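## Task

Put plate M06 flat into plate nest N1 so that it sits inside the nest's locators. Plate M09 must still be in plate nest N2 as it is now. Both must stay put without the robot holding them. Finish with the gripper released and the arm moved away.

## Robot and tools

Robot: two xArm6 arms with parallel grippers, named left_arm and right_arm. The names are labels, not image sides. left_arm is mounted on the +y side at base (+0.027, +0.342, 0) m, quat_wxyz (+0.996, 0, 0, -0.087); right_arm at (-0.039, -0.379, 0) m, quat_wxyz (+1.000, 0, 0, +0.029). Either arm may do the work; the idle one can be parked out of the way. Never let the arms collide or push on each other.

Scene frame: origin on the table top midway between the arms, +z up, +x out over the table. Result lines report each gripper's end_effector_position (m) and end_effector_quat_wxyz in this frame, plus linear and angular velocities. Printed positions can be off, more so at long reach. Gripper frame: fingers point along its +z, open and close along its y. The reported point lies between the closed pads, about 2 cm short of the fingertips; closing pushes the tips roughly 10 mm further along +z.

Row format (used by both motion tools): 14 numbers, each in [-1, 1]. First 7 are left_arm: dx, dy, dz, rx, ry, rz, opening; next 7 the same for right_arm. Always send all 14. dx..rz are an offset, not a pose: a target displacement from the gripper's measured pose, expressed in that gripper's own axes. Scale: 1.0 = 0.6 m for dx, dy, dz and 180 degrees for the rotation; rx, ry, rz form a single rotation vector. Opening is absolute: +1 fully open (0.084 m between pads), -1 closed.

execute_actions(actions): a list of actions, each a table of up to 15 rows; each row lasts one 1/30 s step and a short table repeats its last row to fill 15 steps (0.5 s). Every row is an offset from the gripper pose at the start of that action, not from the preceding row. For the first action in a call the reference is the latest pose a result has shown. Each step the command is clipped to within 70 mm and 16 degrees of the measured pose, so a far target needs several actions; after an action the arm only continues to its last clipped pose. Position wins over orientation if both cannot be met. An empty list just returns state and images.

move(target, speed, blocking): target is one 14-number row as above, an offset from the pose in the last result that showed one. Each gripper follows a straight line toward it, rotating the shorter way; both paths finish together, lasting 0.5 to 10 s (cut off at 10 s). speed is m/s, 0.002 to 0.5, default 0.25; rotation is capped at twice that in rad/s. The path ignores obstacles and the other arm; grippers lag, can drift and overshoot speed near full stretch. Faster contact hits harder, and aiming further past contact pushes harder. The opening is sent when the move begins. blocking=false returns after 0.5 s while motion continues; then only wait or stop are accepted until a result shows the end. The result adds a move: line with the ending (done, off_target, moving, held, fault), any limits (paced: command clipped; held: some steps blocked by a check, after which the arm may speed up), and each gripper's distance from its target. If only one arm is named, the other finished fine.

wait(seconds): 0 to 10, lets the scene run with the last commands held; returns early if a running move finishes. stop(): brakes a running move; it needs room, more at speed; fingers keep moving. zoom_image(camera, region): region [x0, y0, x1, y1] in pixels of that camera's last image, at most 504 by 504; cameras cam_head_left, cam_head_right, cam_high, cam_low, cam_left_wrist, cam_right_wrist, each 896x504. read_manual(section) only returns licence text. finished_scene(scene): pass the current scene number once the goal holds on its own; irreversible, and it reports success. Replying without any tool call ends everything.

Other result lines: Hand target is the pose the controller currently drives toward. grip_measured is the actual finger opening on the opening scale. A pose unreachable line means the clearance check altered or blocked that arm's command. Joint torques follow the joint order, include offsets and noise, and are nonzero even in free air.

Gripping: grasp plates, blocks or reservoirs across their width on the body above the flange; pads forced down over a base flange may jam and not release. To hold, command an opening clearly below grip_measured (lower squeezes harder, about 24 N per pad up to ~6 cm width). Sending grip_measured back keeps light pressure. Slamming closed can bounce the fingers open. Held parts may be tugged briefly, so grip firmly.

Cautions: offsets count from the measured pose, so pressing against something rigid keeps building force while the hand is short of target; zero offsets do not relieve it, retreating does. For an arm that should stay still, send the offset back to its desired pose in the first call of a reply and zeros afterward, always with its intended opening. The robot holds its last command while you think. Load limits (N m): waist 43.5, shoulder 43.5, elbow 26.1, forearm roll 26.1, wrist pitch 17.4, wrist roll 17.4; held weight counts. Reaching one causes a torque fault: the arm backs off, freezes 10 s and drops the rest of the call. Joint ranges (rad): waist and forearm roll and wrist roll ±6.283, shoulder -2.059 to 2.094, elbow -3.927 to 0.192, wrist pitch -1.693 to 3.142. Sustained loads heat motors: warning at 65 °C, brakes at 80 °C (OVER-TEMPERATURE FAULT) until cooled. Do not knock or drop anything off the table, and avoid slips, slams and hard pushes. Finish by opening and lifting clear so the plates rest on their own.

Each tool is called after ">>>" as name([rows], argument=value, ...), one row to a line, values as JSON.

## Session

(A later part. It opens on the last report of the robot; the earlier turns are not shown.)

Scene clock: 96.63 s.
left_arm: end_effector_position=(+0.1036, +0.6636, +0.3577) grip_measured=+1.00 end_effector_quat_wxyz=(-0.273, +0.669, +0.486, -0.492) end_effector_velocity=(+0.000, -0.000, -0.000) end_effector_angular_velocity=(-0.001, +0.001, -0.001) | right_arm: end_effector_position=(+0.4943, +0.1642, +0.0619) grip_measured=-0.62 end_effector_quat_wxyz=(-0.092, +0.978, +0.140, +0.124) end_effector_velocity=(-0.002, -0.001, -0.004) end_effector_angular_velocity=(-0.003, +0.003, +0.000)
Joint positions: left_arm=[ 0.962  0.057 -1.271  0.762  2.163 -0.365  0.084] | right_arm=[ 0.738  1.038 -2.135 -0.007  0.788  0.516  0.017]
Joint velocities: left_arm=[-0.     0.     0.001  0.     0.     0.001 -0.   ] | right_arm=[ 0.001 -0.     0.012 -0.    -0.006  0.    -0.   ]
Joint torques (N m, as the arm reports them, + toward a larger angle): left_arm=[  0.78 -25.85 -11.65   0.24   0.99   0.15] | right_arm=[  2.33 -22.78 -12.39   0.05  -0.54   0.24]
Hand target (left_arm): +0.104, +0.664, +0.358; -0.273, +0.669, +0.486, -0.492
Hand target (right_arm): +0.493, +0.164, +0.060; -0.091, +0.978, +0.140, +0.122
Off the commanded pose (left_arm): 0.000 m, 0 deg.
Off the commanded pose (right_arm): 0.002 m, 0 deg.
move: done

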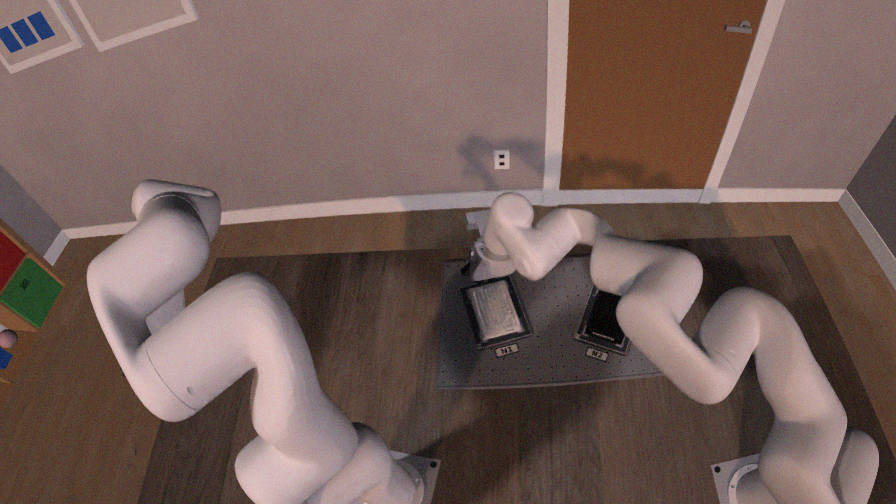

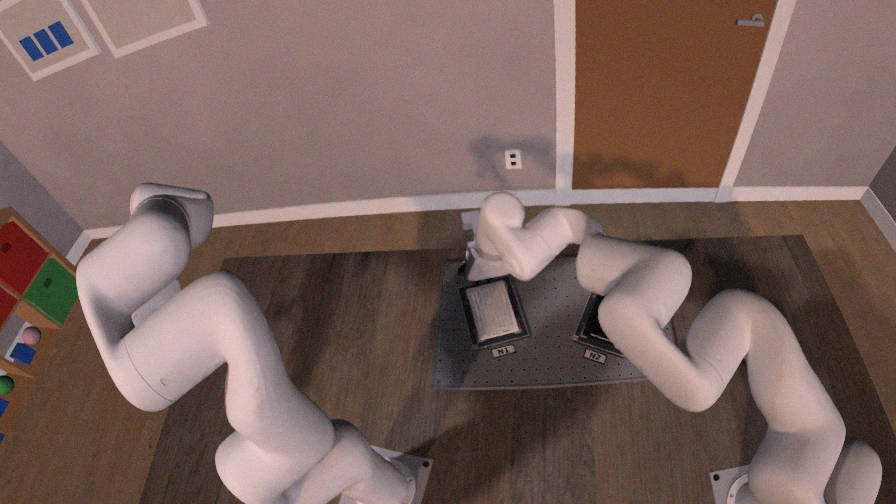

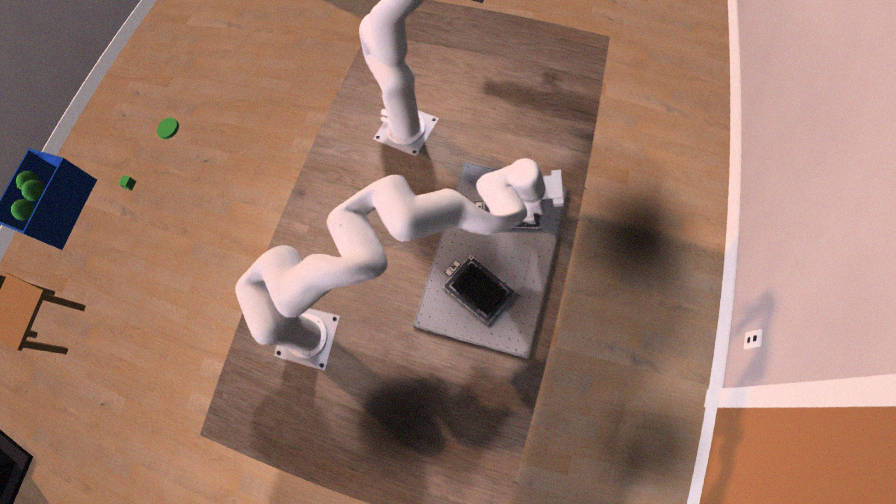

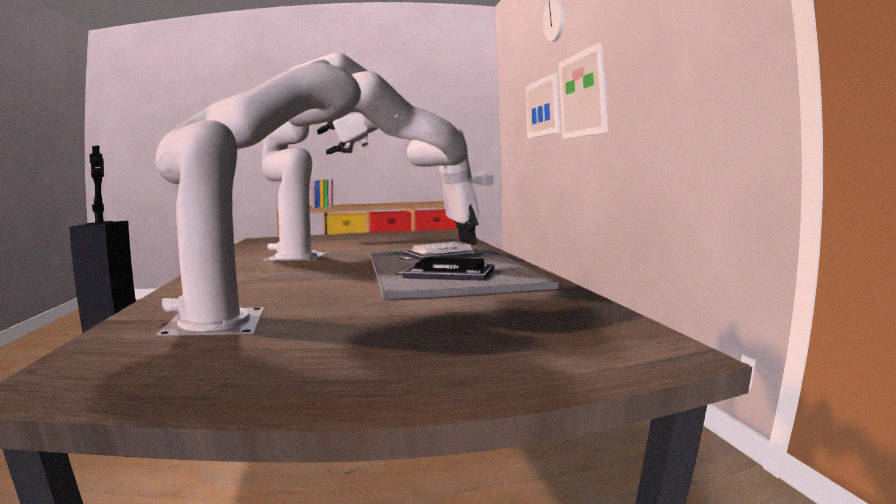

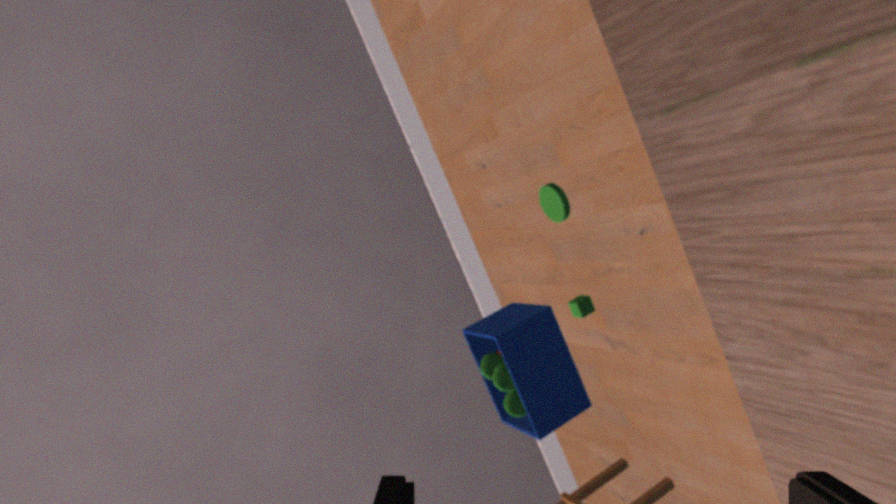

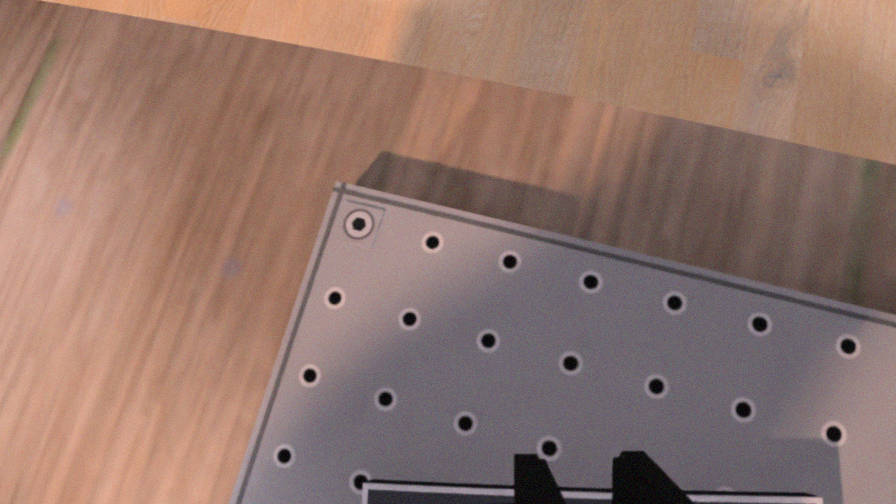

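>>> move(target=[0,0,0,0,0,0,1,-0.12,0,-0.25,0,-0.075,0,1], speed=0.12)

>>> zoom_image(camera="cam_low", region=[390, 190, 510, 280])

Scene clock: 102.10 s.
left_arm: end_effector_position=(+0.1036, +0.6636, +0.3577) grip_measured=+1.00 end_effector_quat_wxyz=(-0.273, +0.669, +0.486, -0.492) end_effector_velocity=(-0.000, +0.001, -0.000) end_effector_angular_velocity=(-0.000, +0.001, -0.000) | right_arm: end_effector_position=(+0.3951, +0.1138, +0.1849) grip_measured=+1.00 end_effector_quat_wxyz=(-0.074, +0.986, +0.149, +0.008) end_effector_velocity=(+0.002, +0.002, +0.008) end_effector_angular_velocity=(+0.011, -0.011, +0.001)
Joint positions: left_arm=[ 0.962  0.057 -1.271  0.762  2.163 -0.365  0.084] | right_arm=[ 0.756  0.609 -1.832  0.119  1.123  0.467  0.084]
Joint velocities: left_arm=[ 0.001  0.001  0.     0.001 -0.001  0.     0.   ] | right_arm=[ 0.    -0.008 -0.007 -0.    -0.001 -0.001 -0.   ]
Joint torques (N m, as the arm reports them, + toward a larger angle): left_arm=[  0.45 -26.62 -11.48   0.24   1.13   0.26] | right_arm=[ -0.2  -21.51 -15.09  -0.84  -2.31   0.11]
Hand target (left_arm): +0.104, +0.664, +0.358; -0.273, +0.669, +0.486, -0.492
Hand target (right_arm): +0.395, +0.114, +0.186; -0.074, +0.986, +0.149, +0.008
Off the commanded pose (left_arm): 0.000 m, 0 deg.
Off the commanded pose (right_arm): 0.001 m, 0 deg.
move: done

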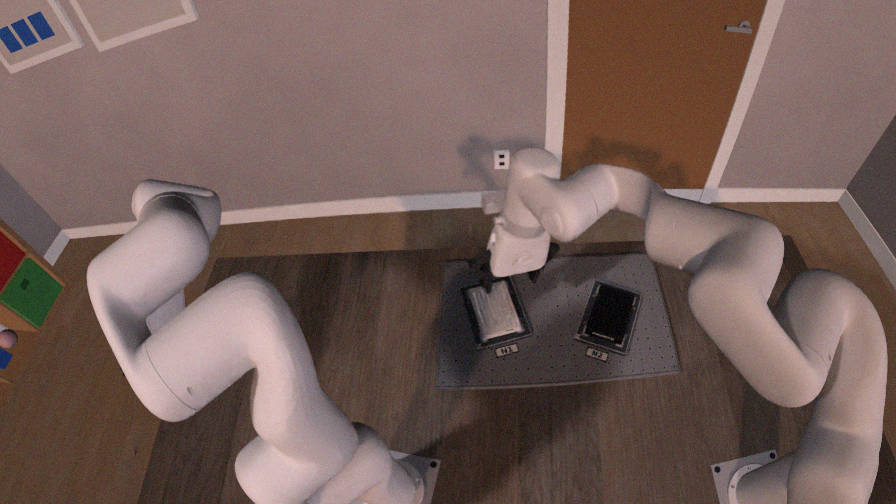

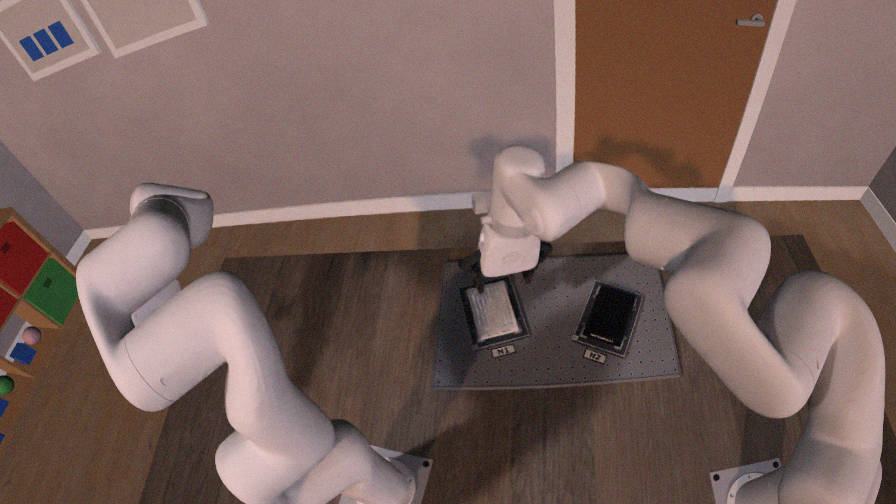

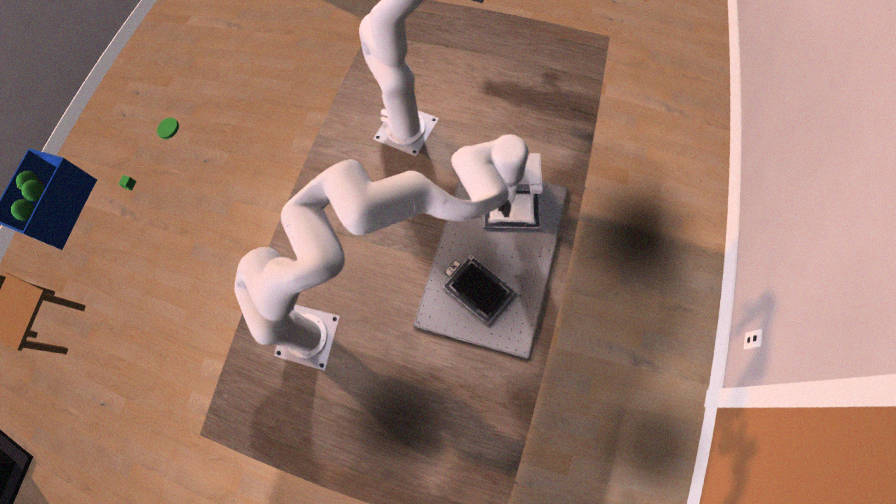

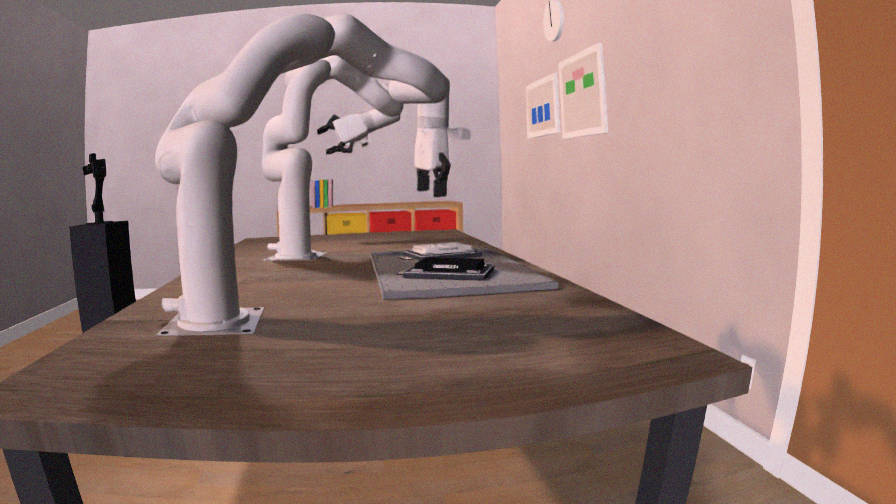

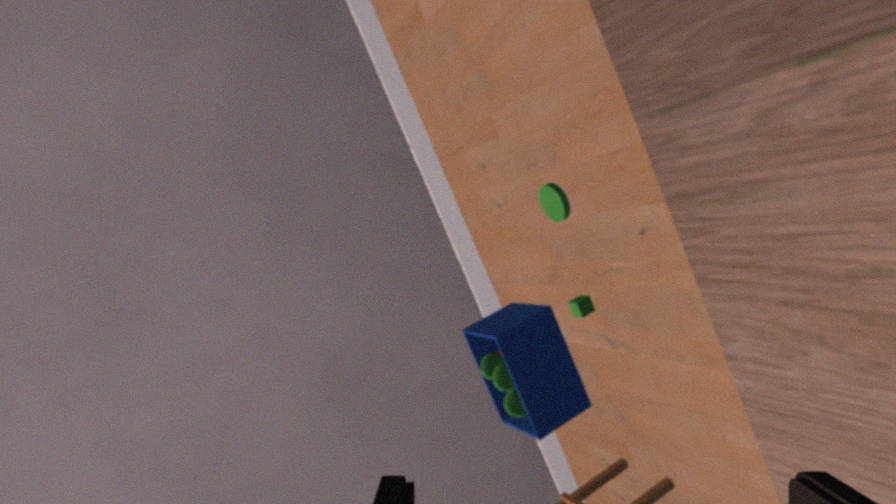

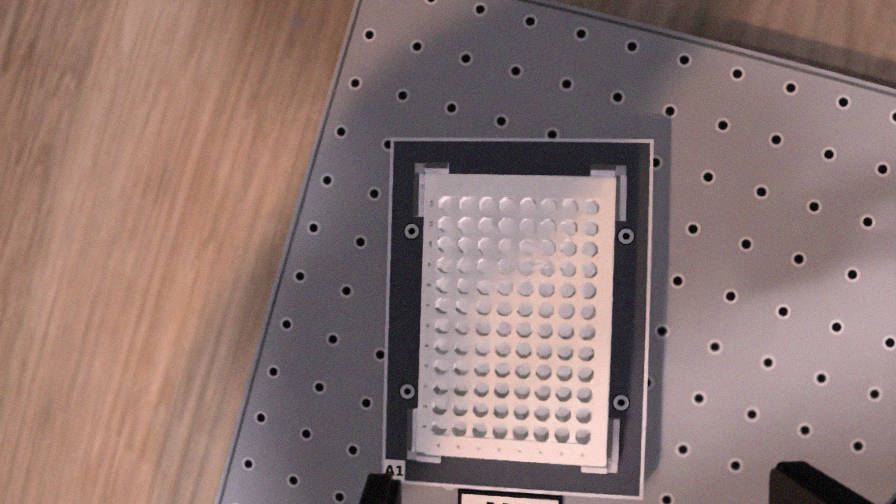

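Region (390, 190, 510, 280) of cam_low's 896x504 image, scaled by 4.200, with more detail than that image has; it fills the top 378 rows of this view, and the rest is white.

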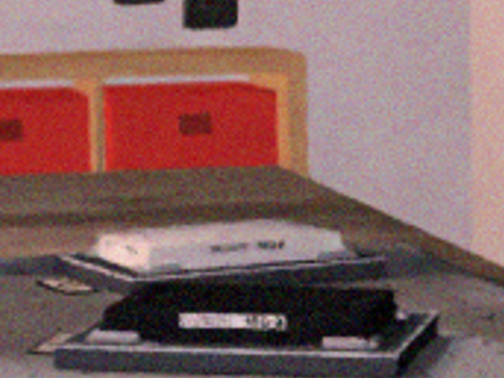

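>>> zoom_image(camera="cam_right_wrist", region=[370, 130, 670, 504])

Region (370, 130, 670, 504) of cam_right_wrist's 896x504 image, scaled by 1.348, with more detail than that image has; it fills the left 404 columns of this view, and the rest is white.

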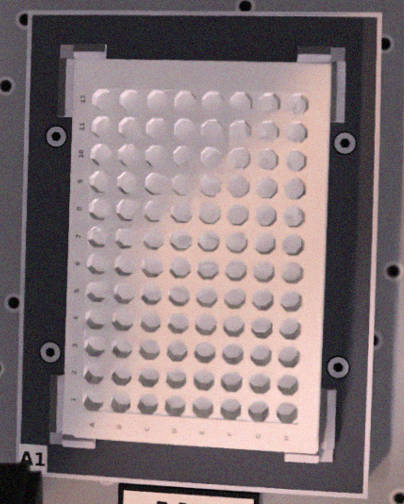

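>>> move(target=[0,0,0,0,0,0,1,-0.15,0,0.06,0,0,0,1], speed=0.15)

>>> zoom_image(camera="cam_right_wrist", region=[300, 0, 750, 330])

Scene clock: 110.77 s.
left_arm: end_effector_position=(+0.1036, +0.6636, +0.3577) grip_measured=+1.00 end_effector_quat_wxyz=(-0.273, +0.669, +0.486, -0.492) end_effector_velocity=(+0.000, -0.000, -0.000) end_effector_angular_velocity=(-0.002, +0.000, -0.000) | right_arm: end_effector_position=(+0.3092, +0.0929, +0.1465) grip_measured=+1.00 end_effector_quat_wxyz=(-0.074, +0.986, +0.149, +0.008) end_effector_velocity=(-0.000, -0.001, -0.001) end_effector_angular_velocity=(+0.000, +0.000, -0.001)
Joint positions: left_arm=[ 0.962  0.057 -1.271  0.762  2.163 -0.365  0.084] | right_arm=[ 0.846  0.376 -1.361  0.127  0.875  0.526  0.084]
Joint velocities: left_arm=[-0.     0.001  0.001 -0.001 -0.     0.     0.   ] | right_arm=[ 0.    -0.001  0.005  0.    -0.004  0.001  0.   ]
Joint torques (N m, as the arm reports them, + toward a larger angle): left_arm=[  0.18 -26.61 -11.96   0.39   1.14   0.13] | right_arm=[  0.03 -18.12 -14.74  -0.85  -2.04   0.01]
Hand target (left_arm): +0.104, +0.664, +0.358; -0.273, +0.669, +0.486, -0.492
Hand target (right_arm): +0.309, +0.093, +0.146; -0.074, +0.986, +0.150, +0.008
Off the commanded pose (left_arm): 0.000 m, 0 deg.
Off the commanded pose (right_arm): 0.001 m, 0 deg.
move: done

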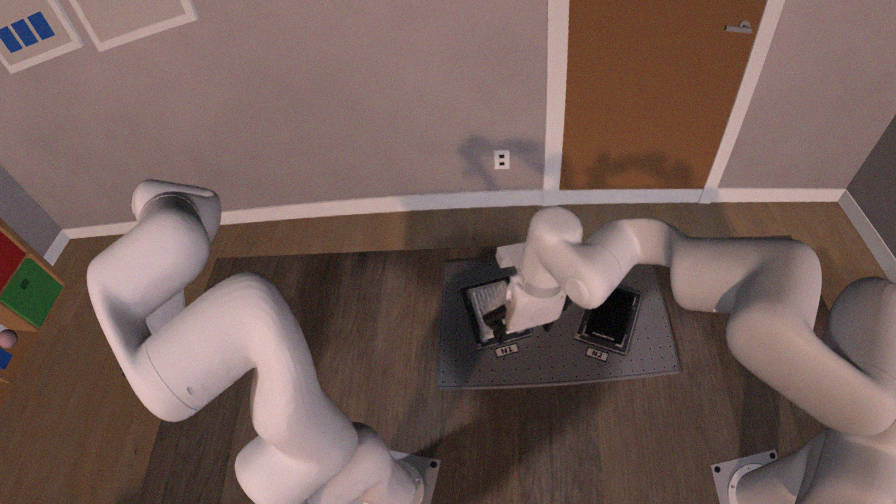

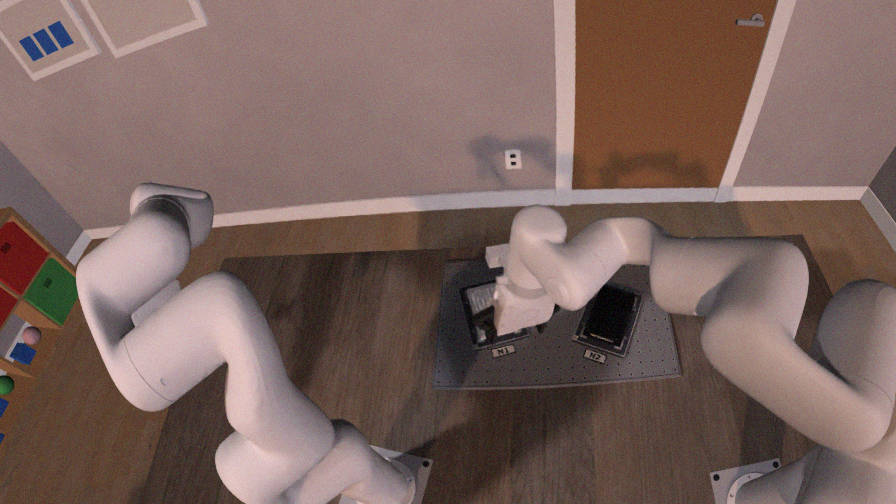

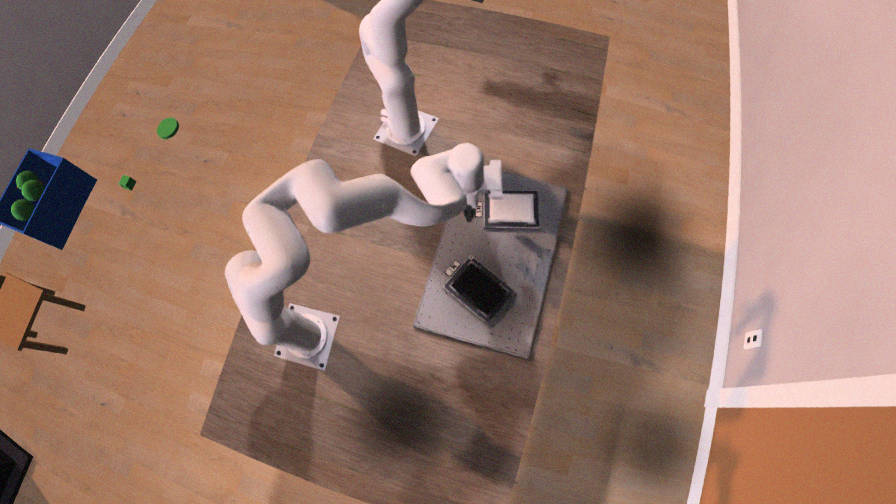

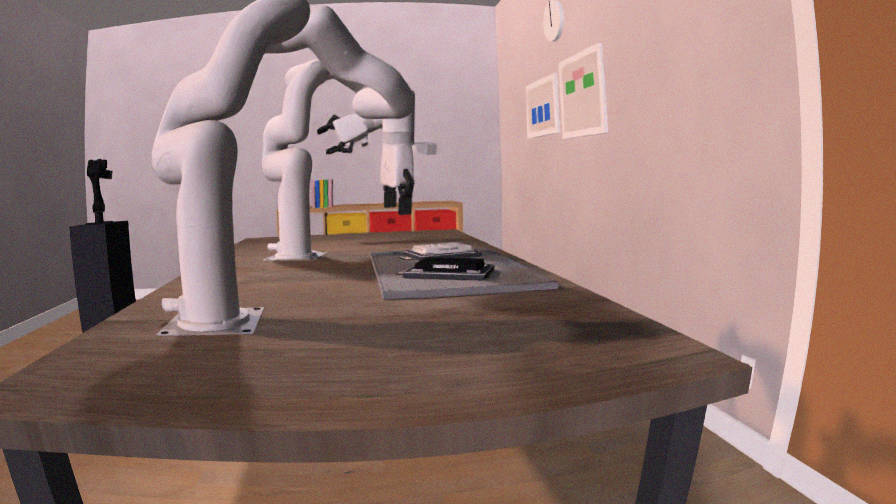

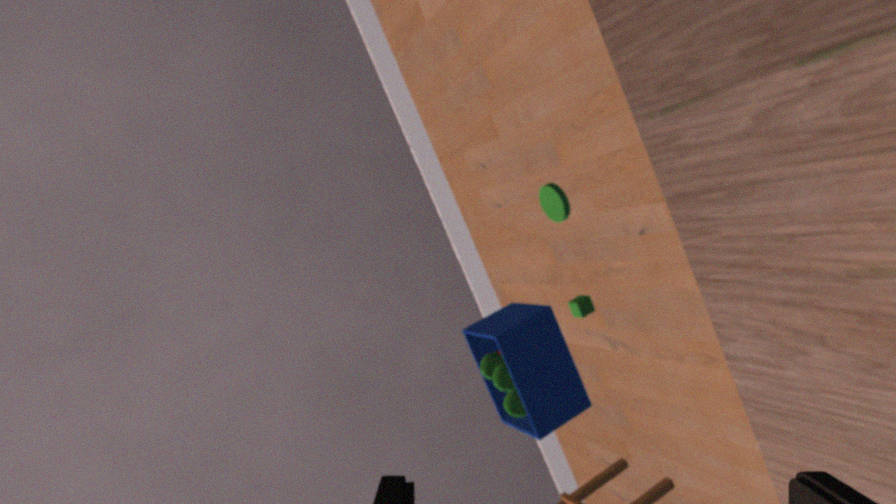

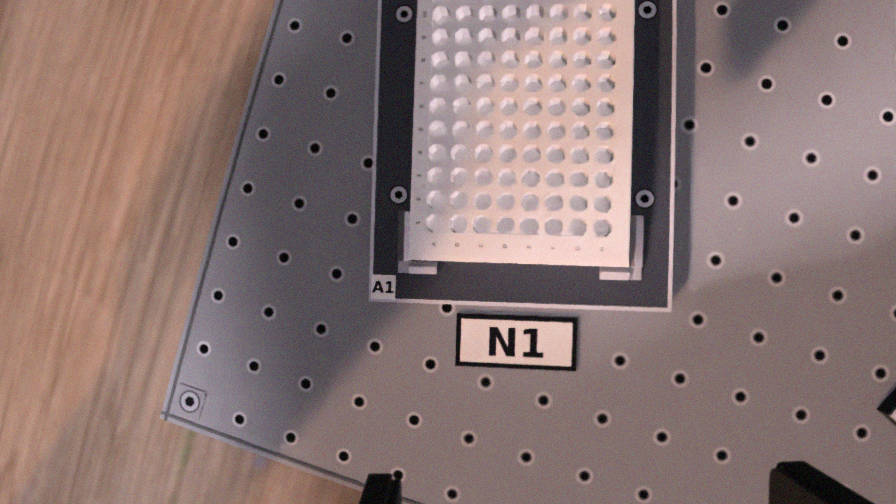

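Region (300, 0, 750, 330) of cam_right_wrist's 896x504 image, scaled by 1.120, with more detail than that image has; it fills the top 370 rows of this view, and the rest is white.

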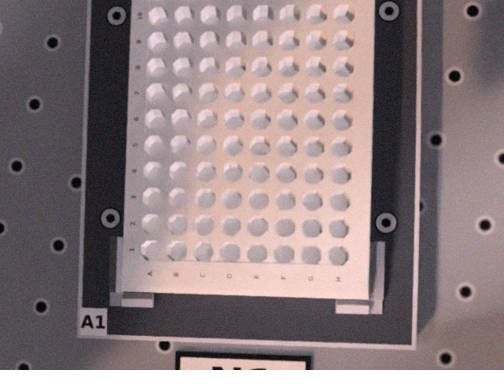

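>>> zoom_image(camera="cam_low", region=[400, 235, 490, 285])

>>> zoom_image(camera="cam_right_wrist", region=[380, 190, 660, 310])

Region (400, 235, 490, 285) of cam_low's 896x504 image, scaled by 5.600, with more detail than that image has.

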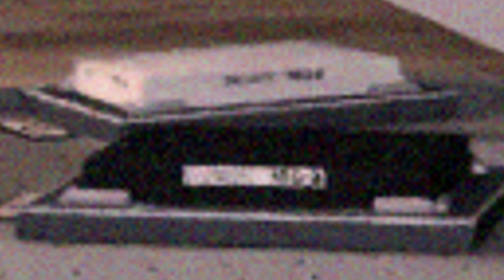

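Region (380, 190, 660, 310) of cam_right_wrist's 896x504 image, scaled by 1.800, with more detail than that image has; it fills the top 216 rows of this view, and the rest is white.

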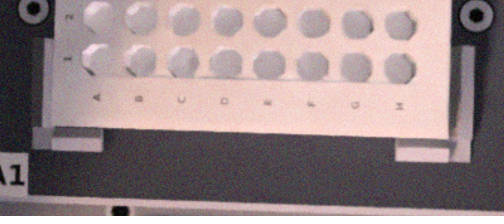

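>>> move(target=[0,0,0,0,0,0,1,-0.1,0.3,-0.15,0,0,0,1])

>>> finished_scene(scene=1)

Scene clock: 124.50 s.
left_arm: end_effector_position=(+0.1036, +0.6636, +0.3577) grip_measured=+1.00 end_effector_quat_wxyz=(-0.273, +0.669, +0.486, -0.492) end_effector_velocity=(-0.000, +0.000, +0.001) end_effector_angular_velocity=(+0.002, +0.000, +0.001) | right_arm: end_effector_position=(+0.3059, -0.1081, +0.2069) grip_measured=+1.00 end_effector_quat_wxyz=(-0.074, +0.986, +0.150, +0.008) end_effector_velocity=(+0.001, -0.001, +0.002) end_effector_angular_velocity=(+0.003, -0.004, -0.001)
Joint positions: left_arm=[ 0.962  0.057 -1.271  0.762  2.163 -0.365  0.084] | right_arm=[ 0.552 -0.159 -0.883  0.152  0.968  0.226  0.084]
Joint velocities: left_arm=[ 0.001 -0.001 -0.001  0.001  0.001 -0.001  0.   ] | right_arm=[-0.003 -0.004 -0.    -0.    -0.    -0.002  0.   ]
Joint torques (N m, as the arm reports them, + toward a larger angle): left_arm=[  0.67 -26.74 -11.71   0.35   1.    -0.07] | right_arm=[  0.3  -11.36 -14.83  -0.65  -1.87   0.24]
Hand target (left_arm): +0.104, +0.664, +0.358; -0.273, +0.669, +0.486, -0.492
Hand target (right_arm): +0.306, -0.108, +0.207; -0.074, +0.986, +0.149, +0.008
Off the commanded pose (left_arm): 0.000 m, 0 deg.
Off the commanded pose (right_arm): 0.000 m, 0 deg.
move: done

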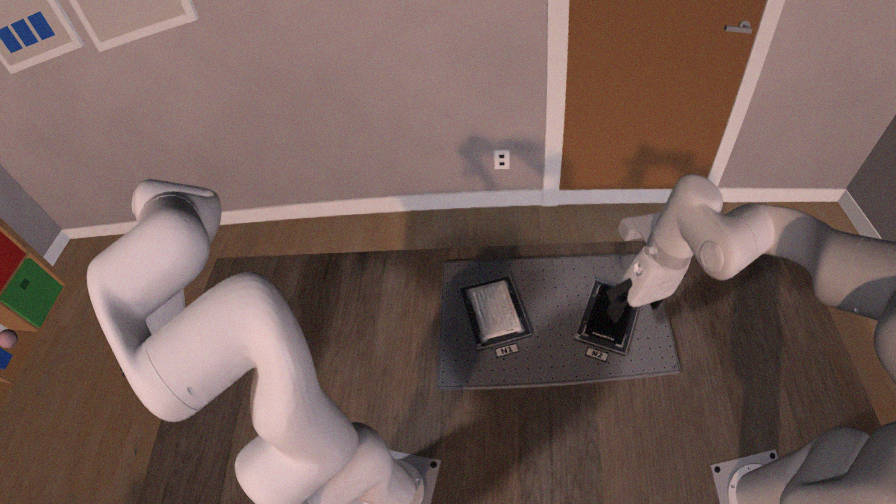

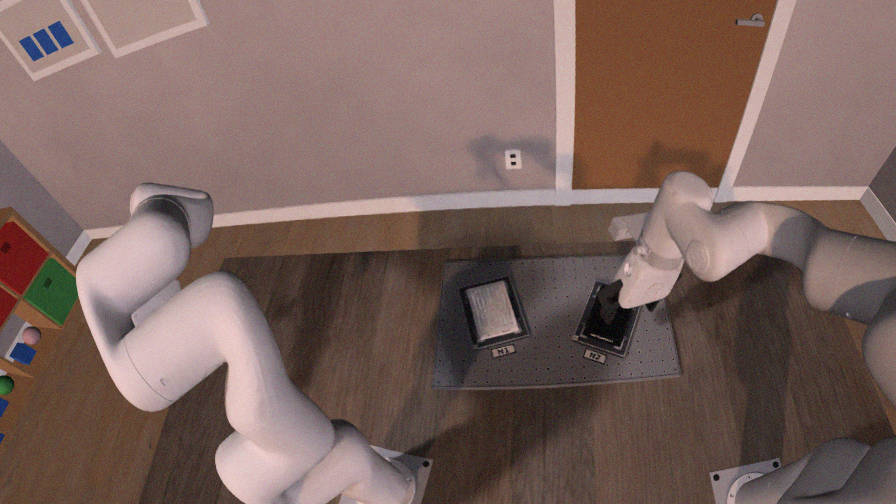

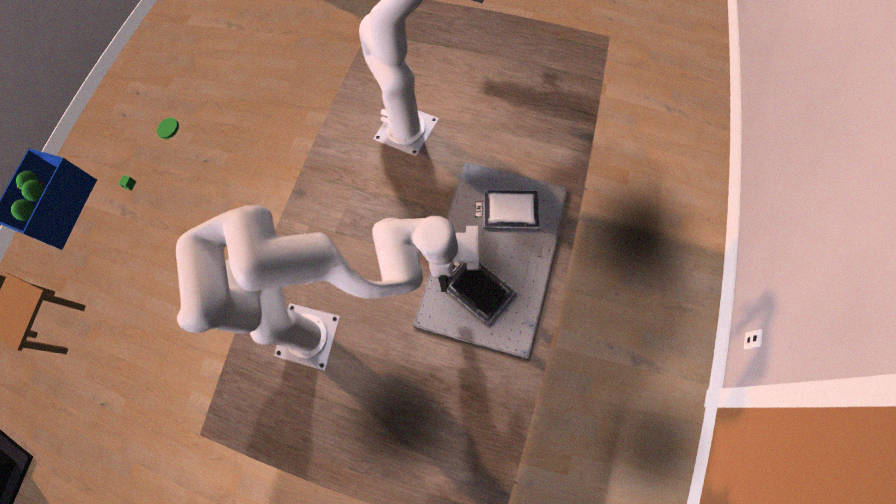

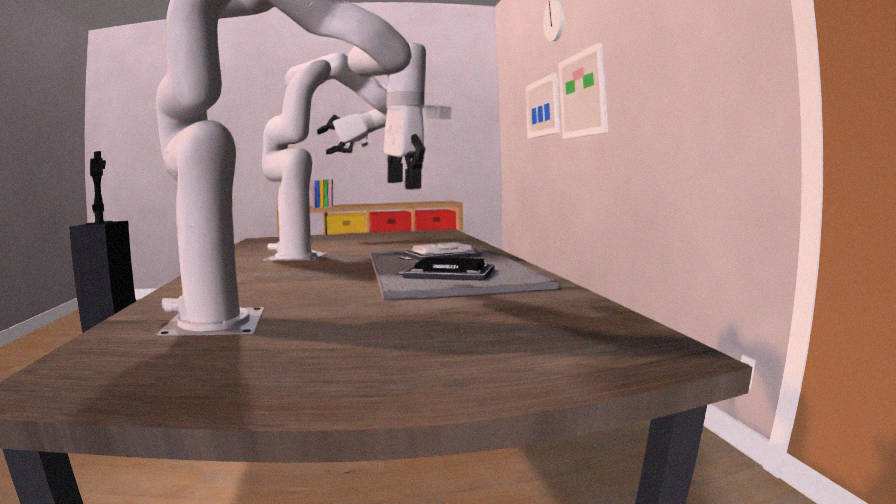

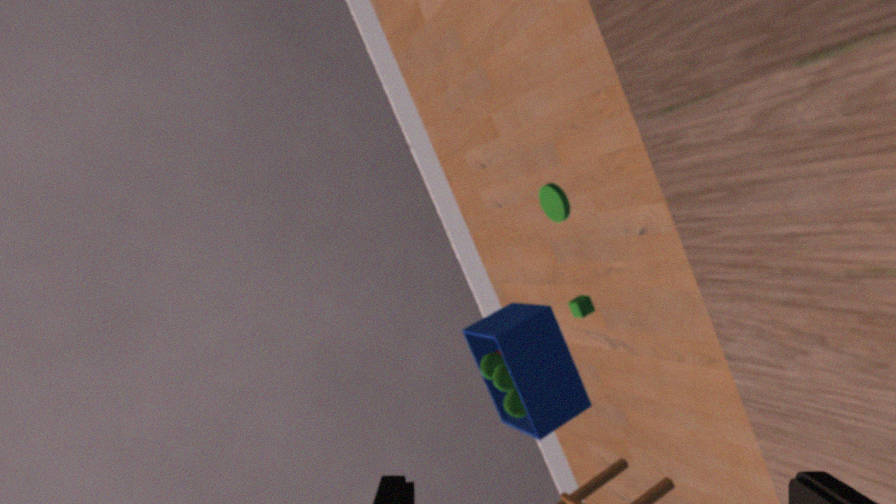

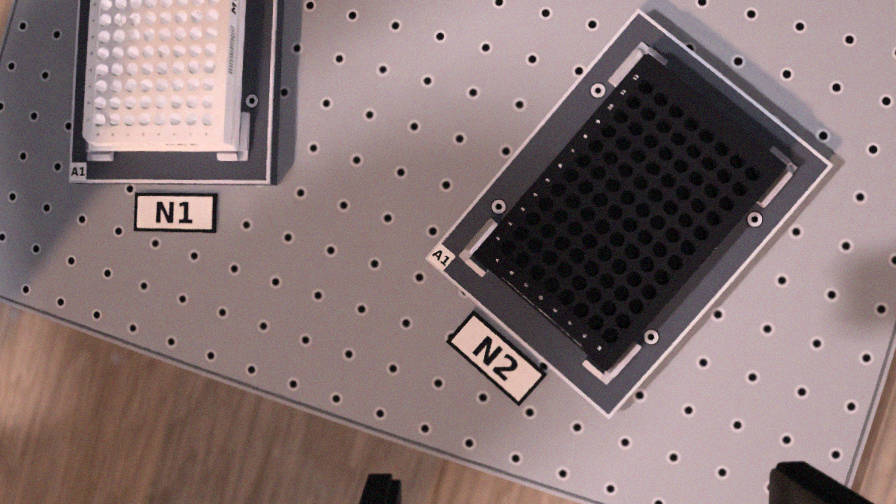

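The scene is finished: the task was done.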